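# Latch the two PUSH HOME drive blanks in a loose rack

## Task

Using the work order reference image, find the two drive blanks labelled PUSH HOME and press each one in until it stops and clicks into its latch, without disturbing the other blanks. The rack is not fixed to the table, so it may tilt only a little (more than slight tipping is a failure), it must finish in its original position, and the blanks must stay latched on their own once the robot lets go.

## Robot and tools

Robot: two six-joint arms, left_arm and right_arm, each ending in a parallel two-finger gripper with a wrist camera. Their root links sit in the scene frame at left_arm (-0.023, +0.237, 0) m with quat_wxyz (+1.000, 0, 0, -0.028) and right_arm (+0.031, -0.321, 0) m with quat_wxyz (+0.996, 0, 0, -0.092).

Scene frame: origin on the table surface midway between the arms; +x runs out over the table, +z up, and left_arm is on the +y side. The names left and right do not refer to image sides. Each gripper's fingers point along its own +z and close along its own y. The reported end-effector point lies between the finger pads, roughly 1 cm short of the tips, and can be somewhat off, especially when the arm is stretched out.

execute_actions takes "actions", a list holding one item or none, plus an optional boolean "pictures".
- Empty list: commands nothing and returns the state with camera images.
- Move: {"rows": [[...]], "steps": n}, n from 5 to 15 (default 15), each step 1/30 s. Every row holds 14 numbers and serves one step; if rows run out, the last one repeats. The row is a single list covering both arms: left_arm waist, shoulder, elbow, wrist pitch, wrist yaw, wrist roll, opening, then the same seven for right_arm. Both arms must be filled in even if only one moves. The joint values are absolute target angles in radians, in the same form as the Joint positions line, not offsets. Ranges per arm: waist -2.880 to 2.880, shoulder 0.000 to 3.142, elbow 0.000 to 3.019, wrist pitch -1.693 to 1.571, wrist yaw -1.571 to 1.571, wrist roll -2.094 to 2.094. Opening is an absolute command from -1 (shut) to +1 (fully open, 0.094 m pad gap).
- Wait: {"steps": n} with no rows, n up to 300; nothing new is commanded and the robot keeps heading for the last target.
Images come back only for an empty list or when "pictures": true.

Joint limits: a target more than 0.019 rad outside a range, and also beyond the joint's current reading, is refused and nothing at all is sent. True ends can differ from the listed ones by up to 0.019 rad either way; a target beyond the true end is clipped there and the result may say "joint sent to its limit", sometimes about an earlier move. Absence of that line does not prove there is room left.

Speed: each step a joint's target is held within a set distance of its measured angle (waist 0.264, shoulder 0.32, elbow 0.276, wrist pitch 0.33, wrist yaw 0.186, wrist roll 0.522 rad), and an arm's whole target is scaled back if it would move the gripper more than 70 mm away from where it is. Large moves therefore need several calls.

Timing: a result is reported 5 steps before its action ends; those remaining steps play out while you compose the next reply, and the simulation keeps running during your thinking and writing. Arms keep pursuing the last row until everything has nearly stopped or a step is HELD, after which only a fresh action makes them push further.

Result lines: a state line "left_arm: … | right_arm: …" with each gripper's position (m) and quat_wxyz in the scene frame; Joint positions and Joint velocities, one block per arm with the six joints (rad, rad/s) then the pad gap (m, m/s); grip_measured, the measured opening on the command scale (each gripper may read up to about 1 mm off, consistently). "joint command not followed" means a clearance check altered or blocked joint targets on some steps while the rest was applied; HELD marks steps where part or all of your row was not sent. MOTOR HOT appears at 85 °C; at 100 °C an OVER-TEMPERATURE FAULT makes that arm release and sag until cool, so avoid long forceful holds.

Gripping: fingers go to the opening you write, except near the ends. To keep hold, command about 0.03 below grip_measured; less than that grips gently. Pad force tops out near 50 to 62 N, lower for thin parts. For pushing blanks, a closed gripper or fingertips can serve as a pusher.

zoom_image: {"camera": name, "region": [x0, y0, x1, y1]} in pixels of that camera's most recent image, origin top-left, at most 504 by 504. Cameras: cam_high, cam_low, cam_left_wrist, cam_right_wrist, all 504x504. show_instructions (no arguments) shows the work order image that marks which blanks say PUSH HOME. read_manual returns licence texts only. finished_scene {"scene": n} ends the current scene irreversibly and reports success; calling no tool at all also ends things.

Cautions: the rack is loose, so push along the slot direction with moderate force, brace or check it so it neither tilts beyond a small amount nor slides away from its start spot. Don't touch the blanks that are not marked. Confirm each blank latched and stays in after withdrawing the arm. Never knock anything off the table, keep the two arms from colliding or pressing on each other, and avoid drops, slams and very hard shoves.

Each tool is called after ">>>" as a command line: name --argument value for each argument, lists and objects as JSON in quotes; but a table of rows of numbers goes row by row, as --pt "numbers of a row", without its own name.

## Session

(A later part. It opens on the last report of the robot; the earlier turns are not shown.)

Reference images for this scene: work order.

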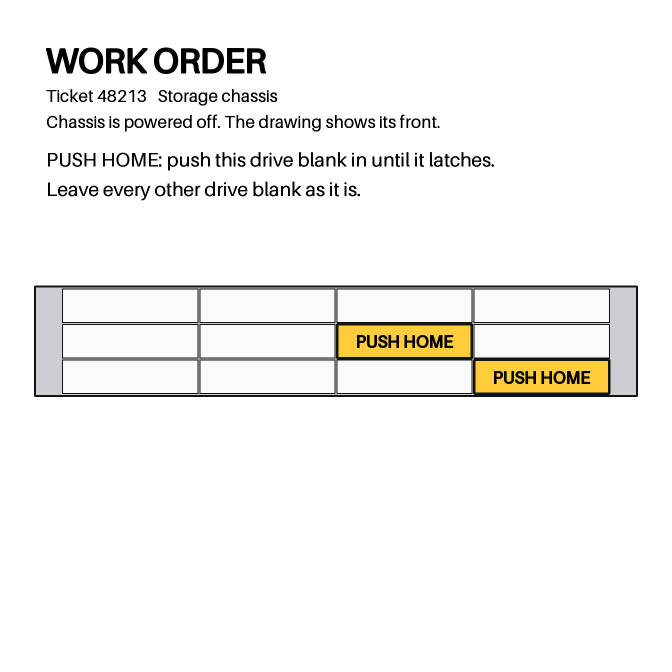

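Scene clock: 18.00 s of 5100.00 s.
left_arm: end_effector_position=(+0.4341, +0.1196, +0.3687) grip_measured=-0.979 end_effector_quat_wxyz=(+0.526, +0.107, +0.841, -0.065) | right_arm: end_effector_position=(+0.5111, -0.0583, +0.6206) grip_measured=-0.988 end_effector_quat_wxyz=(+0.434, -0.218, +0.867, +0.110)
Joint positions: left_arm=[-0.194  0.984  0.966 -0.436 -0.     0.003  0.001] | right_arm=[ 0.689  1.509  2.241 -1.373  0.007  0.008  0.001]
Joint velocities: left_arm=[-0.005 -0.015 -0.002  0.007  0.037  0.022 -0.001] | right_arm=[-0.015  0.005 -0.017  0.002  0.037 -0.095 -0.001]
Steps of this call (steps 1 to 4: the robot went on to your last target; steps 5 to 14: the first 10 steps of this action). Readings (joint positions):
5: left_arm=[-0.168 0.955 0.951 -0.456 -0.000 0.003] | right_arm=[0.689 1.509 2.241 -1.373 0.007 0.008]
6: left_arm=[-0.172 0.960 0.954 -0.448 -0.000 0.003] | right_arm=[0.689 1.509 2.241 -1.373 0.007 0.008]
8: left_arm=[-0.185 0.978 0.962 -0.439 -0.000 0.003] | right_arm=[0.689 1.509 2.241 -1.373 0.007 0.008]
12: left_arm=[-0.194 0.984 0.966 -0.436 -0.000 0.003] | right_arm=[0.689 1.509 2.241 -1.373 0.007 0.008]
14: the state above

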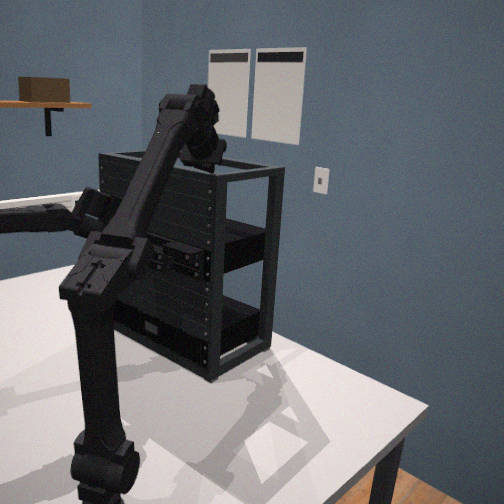

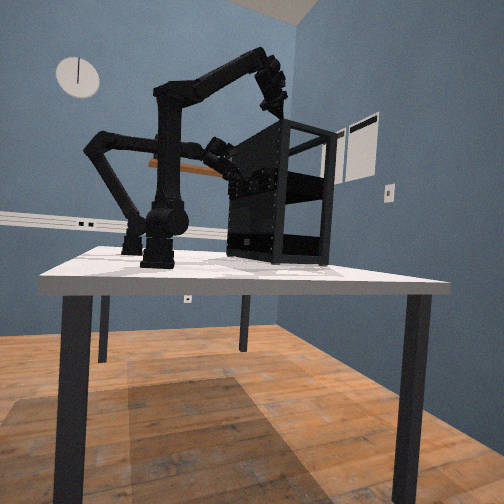

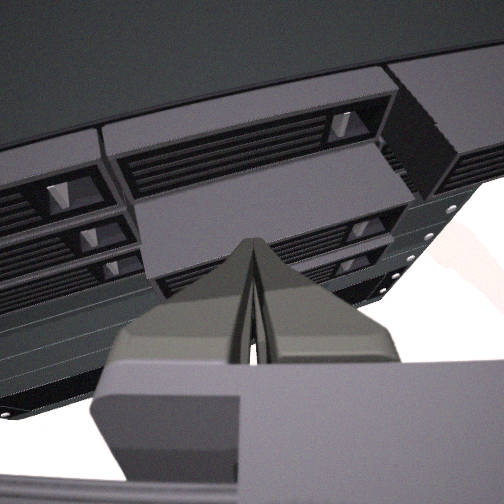

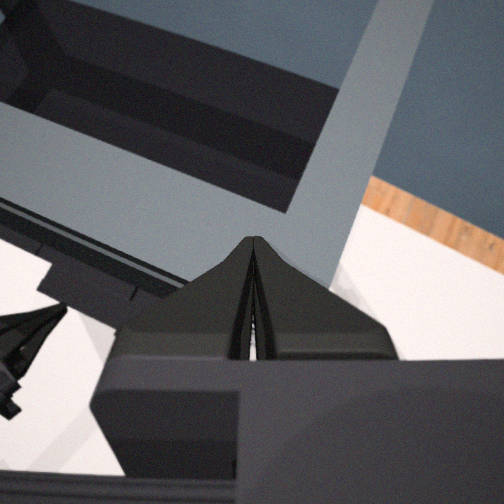

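>>> execute_actions --actions '[{"rows":[[-0.2,0.94,1.0,-0.45,0,0,-1,0.69,1.55,2.2,-1.42,0,0,-1],[-0.2,0.94,1.0,-0.45,0,0,-1,0.69,1.55,2.2,-1.42,0,0,-1],[-0.2,0.94,1.0,-0.45,0,0,-1,0.69,1.55,2.2,-1.42,0,0,-1],[-0.2,0.94,1.0,-0.5,0,0,-1,0.69,1.55,2.2,-1.42,0,0,-1],[-0.2,0.94,1.0,-0.56,0,0,-1,0.69,1.55,2.2,-1.42,0,0,-1]]}]'

>>> execute_actions --actions '[{"rows":[[-0.2,0.99,1.03,-0.51,0,0,-1,0.69,1.55,2.2,-1.42,0,0,-1]]}]' --pictures true

Scene clock: 18.70 s of 5100.00 s.
left_arm: end_effector_position=(+0.4135, +0.1248, +0.3597) grip_measured=-0.979 end_effector_quat_wxyz=(+0.493, +0.110, +0.861, -0.061) | right_arm: end_effector_position=(+0.5111, -0.0583, +0.6206) grip_measured=-0.988 end_effector_quat_wxyz=(+0.434, -0.218, +0.867, +0.110)
Joint positions: left_arm=[-0.194  0.949  0.966 -0.548 -0.     0.003  0.001] | right_arm=[ 0.689  1.509  2.241 -1.373  0.007  0.008  0.001]
Joint velocities: left_arm=[-0.005  0.005  0.017 -0.095  0.007 -0.022 -0.001] | right_arm=[-0.005 -0.015 -0.012  0.002 -0.022  0.007  0.001]
Steps of this call (steps 1 to 5: the last 5 steps of your previous action; steps 6 to 11: the robot went on to your last target; steps 12 to 21: the first 10 steps of this action). Readings (joint positions):
12: left_arm=[-0.194 0.981 0.966 -0.437 -0.000 0.003] | right_arm=[0.689 1.509 2.241 -1.373 0.007 0.008]
13: left_arm=[-0.194 0.978 0.966 -0.440 -0.000 0.003] | right_arm=[0.689 1.509 2.241 -1.373 0.007 0.008]
15: left_arm=[-0.194 0.968 0.966 -0.450 -0.000 0.003] | right_arm=[0.689 1.509 2.241 -1.373 0.007 0.008]
19: left_arm=[-0.194 0.949 0.966 -0.538 -0.000 0.003] | right_arm=[0.689 1.509 2.241 -1.373 0.007 0.008]
21: the state above

Scene clock: 19.20 s of 5100.00 s.
left_arm: end_effector_position=(+0.4238, +0.1222, +0.3528) grip_measured=-0.979 end_effector_quat_wxyz=(+0.489, +0.110, +0.863, -0.061) | right_arm: end_effector_position=(+0.5111, -0.0583, +0.6206) grip_measured=-0.988 end_effector_quat_wxyz=(+0.434, -0.218, +0.867, +0.110)
Joint positions: left_arm=[-0.194  0.982  0.971 -0.529 -0.     0.003  0.001] | right_arm=[ 0.689  1.509  2.241 -1.373  0.007  0.008  0.001]
Joint velocities: left_arm=[ 0.005 -0.005 -0.022 -0.007 -0.037 -0.066  0.   ] | right_arm=[-0.015 -0.005 -0.002  0.002 -0.007 -0.022  0.001]
Steps of this call (steps 1 to 5: the last 5 steps of your previous action; steps 6 to 15: the first 10 steps of this action). Readings (joint positions):
6: left_arm=[-0.194 0.950 0.966 -0.549 -0.000 0.003] | right_arm=[0.689 1.509 2.241 -1.373 0.007 0.008]
7: left_arm=[-0.194 0.954 0.967 -0.542 -0.000 0.003] | right_arm=[0.689 1.509 2.241 -1.373 0.007 0.008]
9: left_arm=[-0.194 0.965 0.971 -0.532 -0.000 0.003] | right_arm=[0.689 1.509 2.241 -1.373 0.007 0.008]
13: left_arm=[-0.194 0.981 0.971 -0.529 -0.000 0.003] | right_arm=[0.689 1.509 2.241 -1.373 0.007 0.008]
15: the state above

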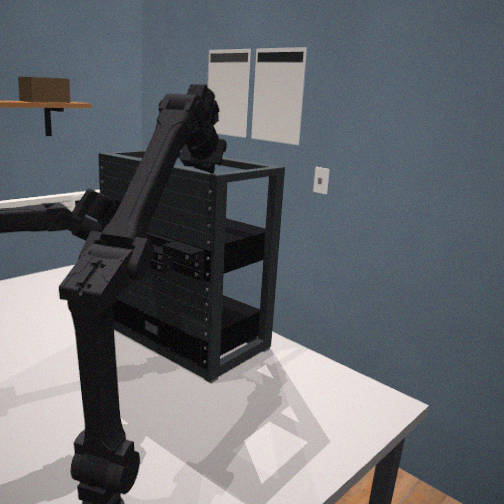

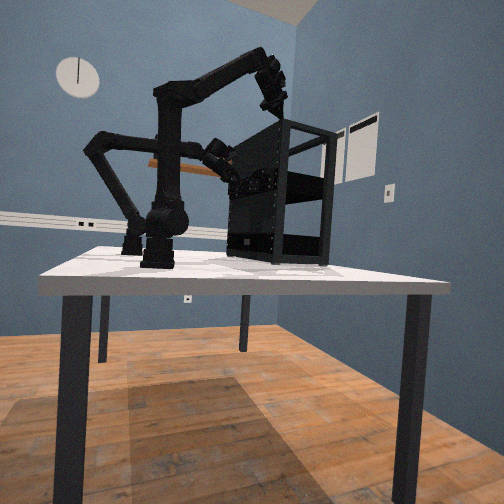

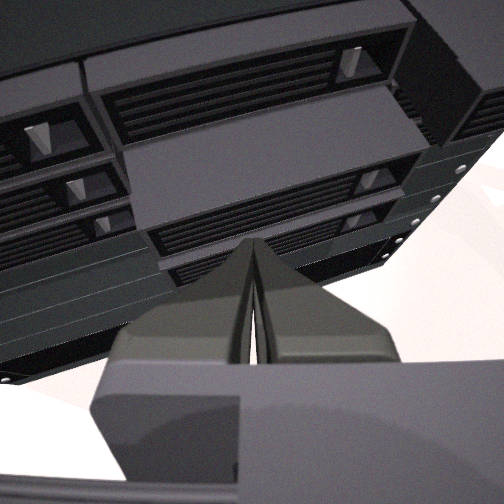

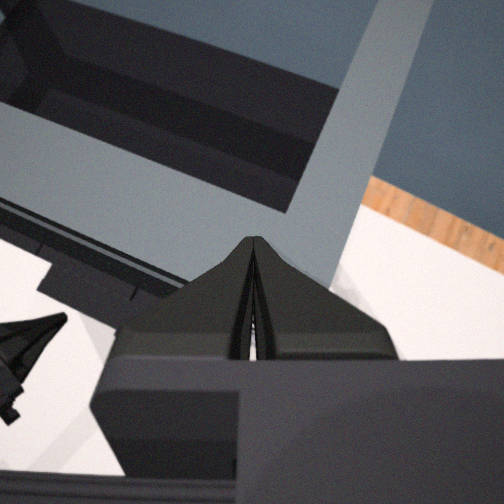

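It had pushed a little, so aim for z≈0.36.

>>> execute_actions --actions '[{"rows":[[-0.2,0.99,1.055,-0.49,0,0,-1,0.69,1.55,2.2,-1.42,0,0,-1],[-0.2,0.99,1.055,-0.49,0,0,-1,0.69,1.55,2.2,-1.42,0,0,-1],[-0.2,1.04,1.075,-0.48,0,0,-1,0.69,1.55,2.2,-1.42,0,0,-1]]}]' --pictures true

Scene clock: 20.10 s of 5100.00 s.
left_arm: end_effector_position=(+0.4392, +0.1172, +0.3715) grip_measured=-0.979 end_effector_quat_wxyz=(+0.506, +0.110, +0.853, -0.064) | right_arm: end_effector_position=(+0.5111, -0.0583, +0.6206) grip_measured=-0.988 end_effector_quat_wxyz=(+0.434, -0.218, +0.867, +0.110)
Joint positions: left_arm=[-0.196  1.014  1.019 -0.506  0.002  0.003  0.001] | right_arm=[ 0.689  1.509  2.241 -1.373  0.007  0.008  0.001]
Joint velocities: left_arm=[ 0.005 -0.005  0.007  0.002  0.022 -0.022 -0.   ] | right_arm=[-0.015  0.024 -0.007 -0.002 -0.051 -0.022 -0.   ]
Steps of this call (steps 1 to 5: the last 5 steps of your previous action; steps 6 to 15: the robot went on to your last target; steps 16 to 17: nothing new was sent; steps 18 to 27: the first 10 steps of this action). Readings (joint positions):
18: left_arm=[-0.194 0.982 0.973 -0.527 -0.000 0.003] | right_arm=[0.689 1.509 2.241 -1.373 0.007 0.008]
19: left_arm=[-0.194 0.982 0.975 -0.522 -0.000 0.003] | right_arm=[0.689 1.509 2.241 -1.373 0.007 0.008]
21: left_arm=[-0.194 0.992 0.991 -0.513 -0.000 0.003] | right_arm=[0.689 1.509 2.241 -1.373 0.007 0.008]
25: left_arm=[-0.196 1.014 1.019 -0.507 0.002 0.003] | right_arm=[0.689 1.509 2.241 -1.373 0.007 0.008]
27: the state above

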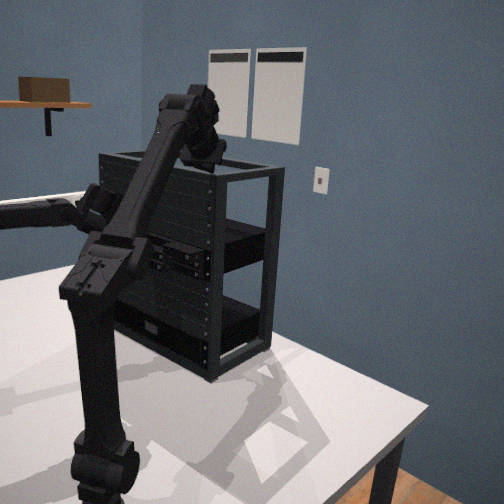

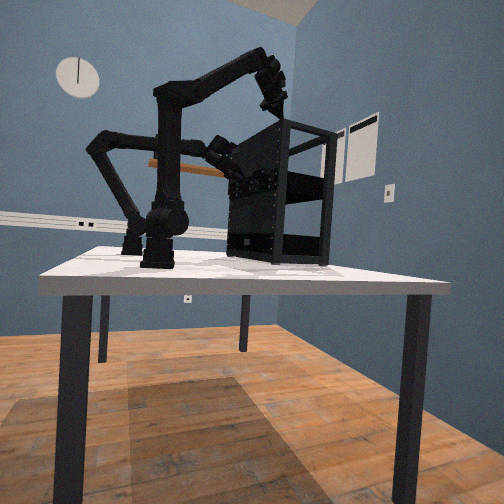

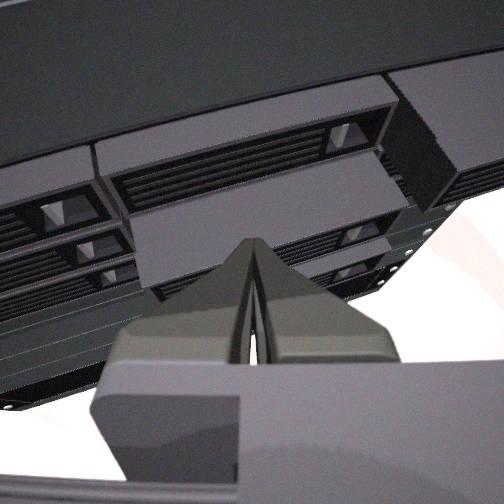

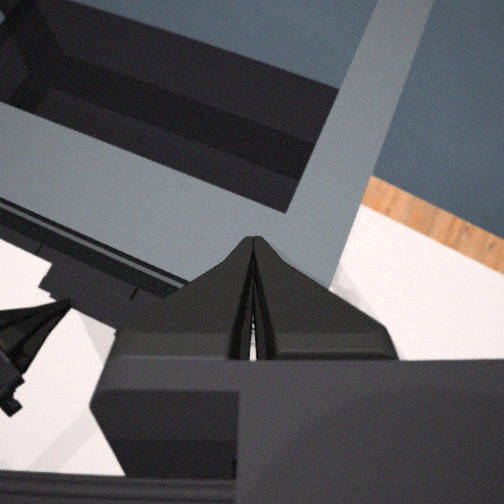

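>>> execute_actions --actions '[{"rows":[[-0.2,0.98,1.05,-0.52,0,0,-1,0.69,1.55,2.2,-1.42,0,0,-1],[-0.2,0.98,1.05,-0.54,0,0,-1,0.69,1.55,2.2,-1.42,0,0,-1],[-0.2,0.98,1.05,-0.56,0,0,-1,0.69,1.55,2.2,-1.42,0,0,-1],[-0.2,0.98,1.05,-0.615,0,0,-1,0.69,1.55,2.2,-1.42,0,0,-1]]}]'

>>> execute_actions --actions '[{"rows":[[-0.2,1.05,1.05,-0.57,0,0,-1,0.69,1.55,2.2,-1.42,0,0,-1],[-0.2,1.05,1.05,-0.56,0,0,-1,0.69,1.55,2.2,-1.42,0,0,-1],[-0.2,1.05,1.05,-0.53,0,0,-1,0.69,1.55,2.2,-1.42,0,0,-1]]}]' --pictures true

Scene clock: 20.73 s of 5100.00 s.
left_arm: end_effector_position=(+0.4222, +0.1216, +0.3599) grip_measured=-0.979 end_effector_quat_wxyz=(+0.472, +0.112, +0.873, -0.060) | right_arm: end_effector_position=(+0.5111, -0.0583, +0.6206) grip_measured=-0.988 end_effector_quat_wxyz=(+0.434, -0.218, +0.867, +0.110)
Joint positions: left_arm=[-0.196  0.993  1.019 -0.606  0.002  0.003  0.001] | right_arm=[ 0.689  1.509  2.241 -1.373  0.007  0.008  0.001]
Joint velocities: left_arm=[-0.005 -0.015  0.012 -0.051 -0.037 -0.007 -0.   ] | right_arm=[ 0.005 -0.005  0.007 -0.017 -0.007  0.051  0.   ]
Steps of this call (steps 1 to 5: the last 5 steps of your previous action; steps 6 to 9: the robot went on to your last target; steps 10 to 19: the first 10 steps of this action). Readings (joint positions):
10: left_arm=[-0.196 1.012 1.019 -0.508 0.002 0.003] | right_arm=[0.689 1.509 2.241 -1.373 0.007 0.008]
11: left_arm=[-0.196 1.010 1.019 -0.513 0.002 0.003] | right_arm=[0.689 1.509 2.241 -1.373 0.007 0.008]
13: left_arm=[-0.196 1.002 1.019 -0.543 0.002 0.003] | right_arm=[0.689 1.509 2.241 -1.373 0.007 0.008]
17: left_arm=[-0.196 0.993 1.019 -0.601 0.002 0.003] | right_arm=[0.689 1.509 2.241 -1.373 0.007 0.008]
19: the state above

Scene clock: 21.23 s of 5100.00 s.
left_arm: end_effector_position=(+0.4376, +0.1170, +0.3508) grip_measured=-0.979 end_effector_quat_wxyz=(+0.474, +0.113, +0.871, -0.061) | right_arm: end_effector_position=(+0.5111, -0.0583, +0.6206) grip_measured=-0.988 end_effector_quat_wxyz=(+0.434, -0.218, +0.867, +0.110)
Joint positions: left_arm=[-0.197  1.036  1.019 -0.558  0.003  0.003  0.001] | right_arm=[ 0.689  1.509  2.241 -1.373  0.007  0.008  0.001]
Joint velocities: left_arm=[-0.005 -0.005 -0.022  0.012 -0.037  0.037  0.   ] | right_arm=[-0.005 -0.005 -0.012  0.002 -0.051 -0.081 -0.   ]
Steps of this call (steps 1 to 5: the last 5 steps of your previous action; steps 6 to 15: the first 10 steps of this action). Readings (joint positions):
6: left_arm=[-0.196 0.995 1.019 -0.605 0.002 0.003] | right_arm=[0.689 1.509 2.241 -1.373 0.007 0.008]
7: left_arm=[-0.196 1.000 1.019 -0.597 0.002 0.003] | right_arm=[0.689 1.509 2.241 -1.373 0.007 0.008]
9: left_arm=[-0.196 1.018 1.019 -0.571 0.002 0.003] | right_arm=[0.689 1.509 2.241 -1.373 0.007 0.008]
13: left_arm=[-0.197 1.036 1.019 -0.558 0.003 0.003] | right_arm=[0.689 1.509 2.241 -1.373 0.007 0.008]
15: the state above

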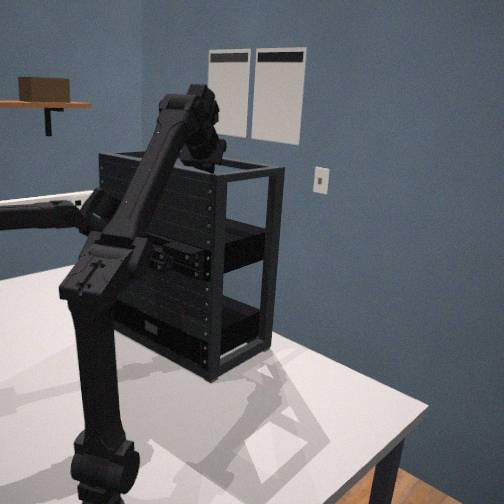

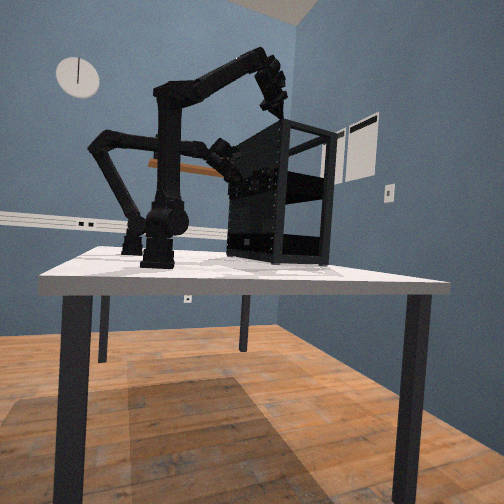

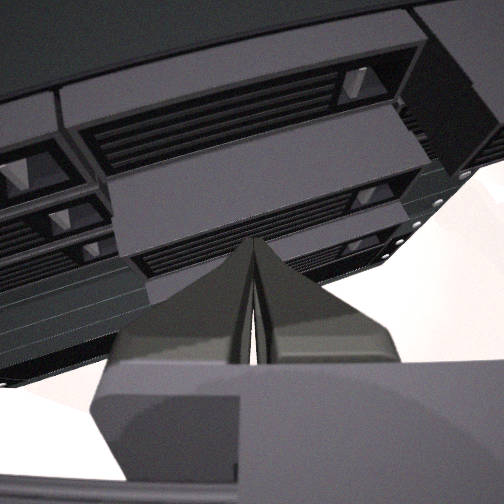

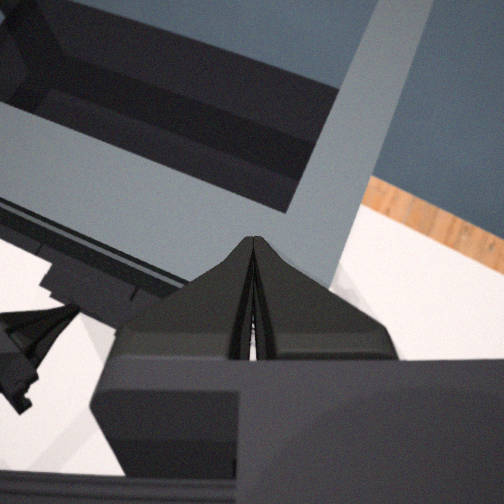

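>>> execute_actions --actions '[{"rows":[[-0.19,1.085,1.075,-0.46,0,0,-1,0.69,1.55,2.2,-1.42,0,0,-1]]}]'

Scene clock: 21.73 s of 5100.00 s.
left_arm: end_effector_position=(+0.4504, +0.1137, +0.3522) grip_measured=-0.979 end_effector_quat_wxyz=(+0.490, +0.111, +0.863, -0.063) | right_arm: end_effector_position=(+0.5111, -0.0583, +0.6206) grip_measured=-0.988 end_effector_quat_wxyz=(+0.434, -0.218, +0.867, +0.110)
Joint positions: left_arm=[-0.197  1.06   1.019 -0.497  0.003  0.003  0.001] | right_arm=[ 0.689  1.509  2.241 -1.373  0.007  0.008  0.001]
Joint velocities: left_arm=[-0.024  0.005 -0.002 -0.007  0.007  0.022  0.001] | right_arm=[-0.005  0.005  0.002 -0.012  0.081 -0.007  0.   ]
Steps of this call (steps 1 to 5: the last 5 steps of your previous action; steps 6 to 15: the first 10 steps of this action). Readings (joint positions):
6: left_arm=[-0.197 1.038 1.019 -0.550 0.003 0.003] | right_arm=[0.689 1.509 2.241 -1.373 0.007 0.008]
7: left_arm=[-0.197 1.042 1.019 -0.536 0.003 0.003] | right_arm=[0.689 1.509 2.241 -1.373 0.007 0.008]
9: left_arm=[-0.197 1.052 1.019 -0.511 0.003 0.003] | right_arm=[0.689 1.509 2.241 -1.373 0.007 0.008]
13: left_arm=[-0.197 1.060 1.019 -0.497 0.003 0.003] | right_arm=[0.689 1.509 2.241 -1.373 0.007 0.008]
15: the state above

>>> execute_actions --actions '[{"rows":[[-0.17,1.13,1.11,-0.44,0,0,-1,0.69,1.55,2.2,-1.42,0,0,-1]]}]' --pictures true

Scene clock: 22.23 s of 5100.00 s.
left_arm: end_effector_position=(+0.4654, +0.1148, +0.3523) grip_measured=-0.979 end_effector_quat_wxyz=(+0.492, +0.107, +0.862, -0.061) | right_arm: end_effector_position=(+0.5111, -0.0583, +0.6206) grip_measured=-0.988 end_effector_quat_wxyz=(+0.434, -0.218, +0.867, +0.110)
Joint positions: left_arm=[-0.186  1.098  1.042 -0.477  0.005  0.003  0.001] | right_arm=[ 0.689  1.509  2.241 -1.373  0.007  0.008  0.001]
Joint velocities: left_arm=[ 0.024  0.005 -0.022  0.027 -0.022  0.066  0.   ] | right_arm=[-0.005 -0.005  0.002 -0.002 -0.022  0.037 -0.   ]
Steps of this call (steps 1 to 5: the last 5 steps of your previous action; steps 6 to 15: the first 10 steps of this action). Readings (joint positions):
6: left_arm=[-0.196 1.063 1.020 -0.496 0.003 0.003] | right_arm=[0.689 1.509 2.241 -1.373 0.007 0.008]
7: left_arm=[-0.193 1.069 1.024 -0.492 0.003 0.003] | right_arm=[0.689 1.509 2.241 -1.373 0.007 0.008]
9: left_arm=[-0.189 1.089 1.036 -0.482 0.003 0.003] | right_arm=[0.689 1.509 2.241 -1.373 0.007 0.008]
13: left_arm=[-0.186 1.098 1.042 -0.477 0.005 0.003] | right_arm=[0.689 1.509 2.241 -1.373 0.007 0.008]
15: the state above

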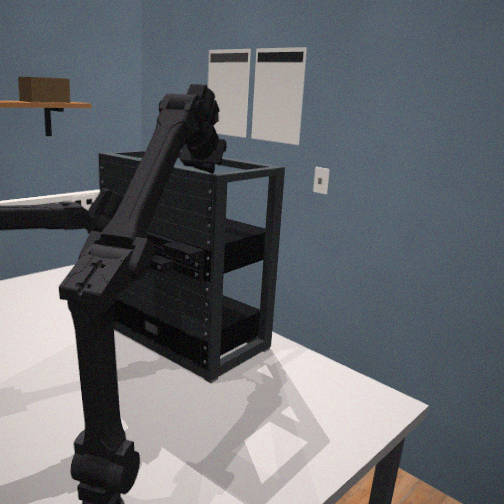

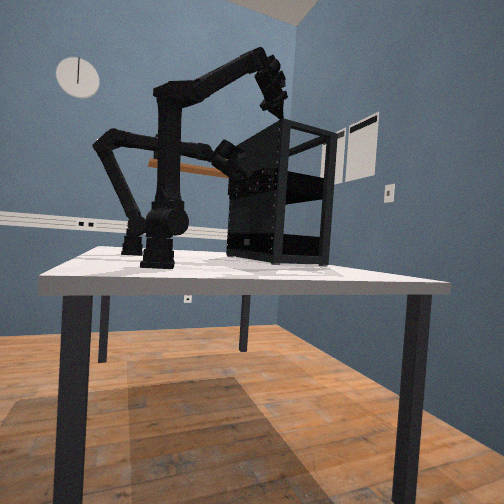

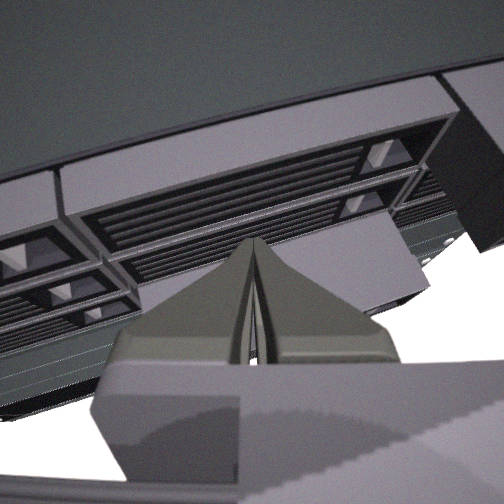

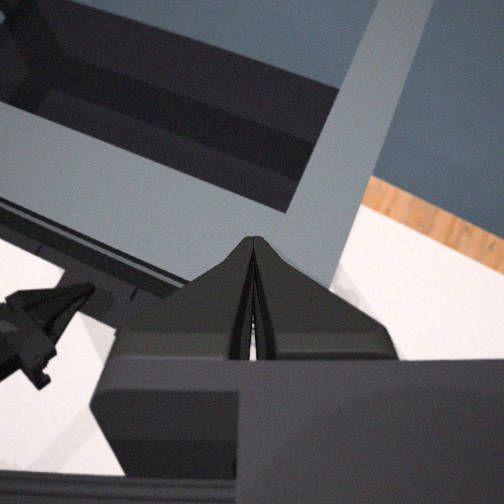

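>>> execute_actions --actions '[{"rows":[[-0.16,1.165,1.13,-0.42,0,0,-1,0.69,1.55,2.2,-1.42,0,0,-1]],"steps":10}]'

>>> execute_actions --actions '[{"rows":[[-0.17,1.0,1.06,-0.48,0,0,-1,0.69,1.5,2.33,-1.35,0,0,-1]]}]'

>>> execute_actions --actions '[{"steps":12}]'

>>> finished_scene --scene 2

Scene clock: 22.63 s of 5100.00 s.
left_arm: end_effector_position=(+0.4660, +0.1148, +0.3518) grip_measured=-0.979 end_effector_quat_wxyz=(+0.491, +0.108, +0.862, -0.062) | right_arm: end_effector_position=(+0.5111, -0.0583, +0.6206) grip_measured=-0.988 end_effector_quat_wxyz=(+0.434, -0.218, +0.867, +0.110)
Joint positions: left_arm=[-0.185  1.1    1.043 -0.477  0.008  0.003  0.001] | right_arm=[ 0.689  1.509  2.241 -1.373  0.007  0.008  0.001]
Joint velocities: left_arm=[-0.015 -0.015 -0.007 -0.007  0.022 -0.037  0.   ] | right_arm=[-0.024 -0.005  0.012 -0.002  0.022 -0.066  0.001]
Steps of this call (steps 1 to 5: the last 5 steps of your previous action; steps 6 to 7: the robot went on to your last target; steps 8 to 12: the first 5 steps of this action). Readings (joint positions):
8: left_arm=[-0.186 1.099 1.042 -0.477 0.005 0.003] | right_arm=[0.689 1.509 2.241 -1.373 0.007 0.008]
9: left_arm=[-0.185 1.100 1.043 -0.477 0.007 0.003] | right_arm=[0.689 1.509 2.241 -1.373 0.007 0.008]
11: left_arm=[-0.185 1.100 1.043 -0.477 0.008 0.003] | right_arm=[0.689 1.509 2.241 -1.373 0.007 0.008]
12: the state above

Scene clock: 23.13 s of 5100.00 s.
left_arm: end_effector_position=(+0.4399, +0.1255, +0.4000) grip_measured=-0.979 end_effector_quat_wxyz=(+0.534, +0.100, +0.837, -0.063) | right_arm: end_effector_position=(+0.5015, -0.0627, +0.6524) grip_measured=-0.988 end_effector_quat_wxyz=(+0.463, -0.215, +0.852, +0.120)
Joint positions: left_arm=[-0.178  0.991  1.041 -0.484  0.002  0.003  0.001] | right_arm=[ 0.689  1.501  2.296 -1.369  0.003  0.008  0.001]
Joint velocities: left_arm=[ 0.005 -0.005  0.007  0.002 -0.037 -0.051  0.   ] | right_arm=[ 0.015 -0.024  0.017 -0.007 -0.066  0.022 -0.   ]
Steps of this call (steps 1 to 5: the last 5 steps of your previous action; steps 6 to 15: the first 10 steps of this action). Readings (joint positions):
6: left_arm=[-0.185 1.092 1.043 -0.482 0.008 0.003] | right_arm=[0.689 1.508 2.249 -1.372 0.007 0.008]
7: left_arm=[-0.184 1.082 1.041 -0.484 0.005 0.003] | right_arm=[0.689 1.510 2.259 -1.371 0.005 0.008]
9: left_arm=[-0.181 1.052 1.041 -0.484 0.003 0.003] | right_arm=[0.689 1.511 2.275 -1.371 0.004 0.008]
13: left_arm=[-0.178 0.998 1.041 -0.484 0.002 0.003] | right_arm=[0.689 1.504 2.295 -1.369 0.003 0.008]
15: the state above

Scene clock: 23.53 s of 5100.00 s.
left_arm: end_effector_position=(+0.4401, +0.1255, +0.3997) grip_measured=-0.979 end_effector_quat_wxyz=(+0.534, +0.100, +0.837, -0.063) | right_arm: end_effector_position=(+0.5012, -0.0629, +0.6528) grip_measured=-0.988 end_effector_quat_wxyz=(+0.463, -0.214, +0.851, +0.120)
Joint positions: left_arm=[-0.178  0.992  1.041 -0.484  0.002  0.003  0.001] | right_arm=[ 0.689  1.5    2.296 -1.369  0.003  0.008  0.001]
Joint velocities: left_arm=[-0.005 -0.024 -0.017  0.002  0.007 -0.037  0.   ] | right_arm=[-0.015  0.005  0.007 -0.007 -0.11   0.037 -0.001]
Kept back: nothing.
Steps of this call (steps 1 to 5: the last 5 steps of your previous action; steps 6 to 12: the robot went on to your last target). Readings (joint positions):
1: left_arm=[-0.178 0.991 1.041 -0.484 0.002 0.003] | right_arm=[0.689 1.500 2.296 -1.369 0.003 0.008]
2: left_arm=[-0.178 0.991 1.041 -0.484 0.002 0.003] | right_arm=[0.689 1.500 2.296 -1.369 0.003 0.008]
4: left_arm=[-0.178 0.992 1.041 -0.484 0.002 0.003] | right_arm=[0.689 1.500 2.296 -1.369 0.003 0.008]
8: left_arm=[-0.178 0.992 1.041 -0.484 0.002 0.003] | right_arm=[0.689 1.500 2.296 -1.369 0.003 0.008]
12: the state above

The scene is finished: the task was done.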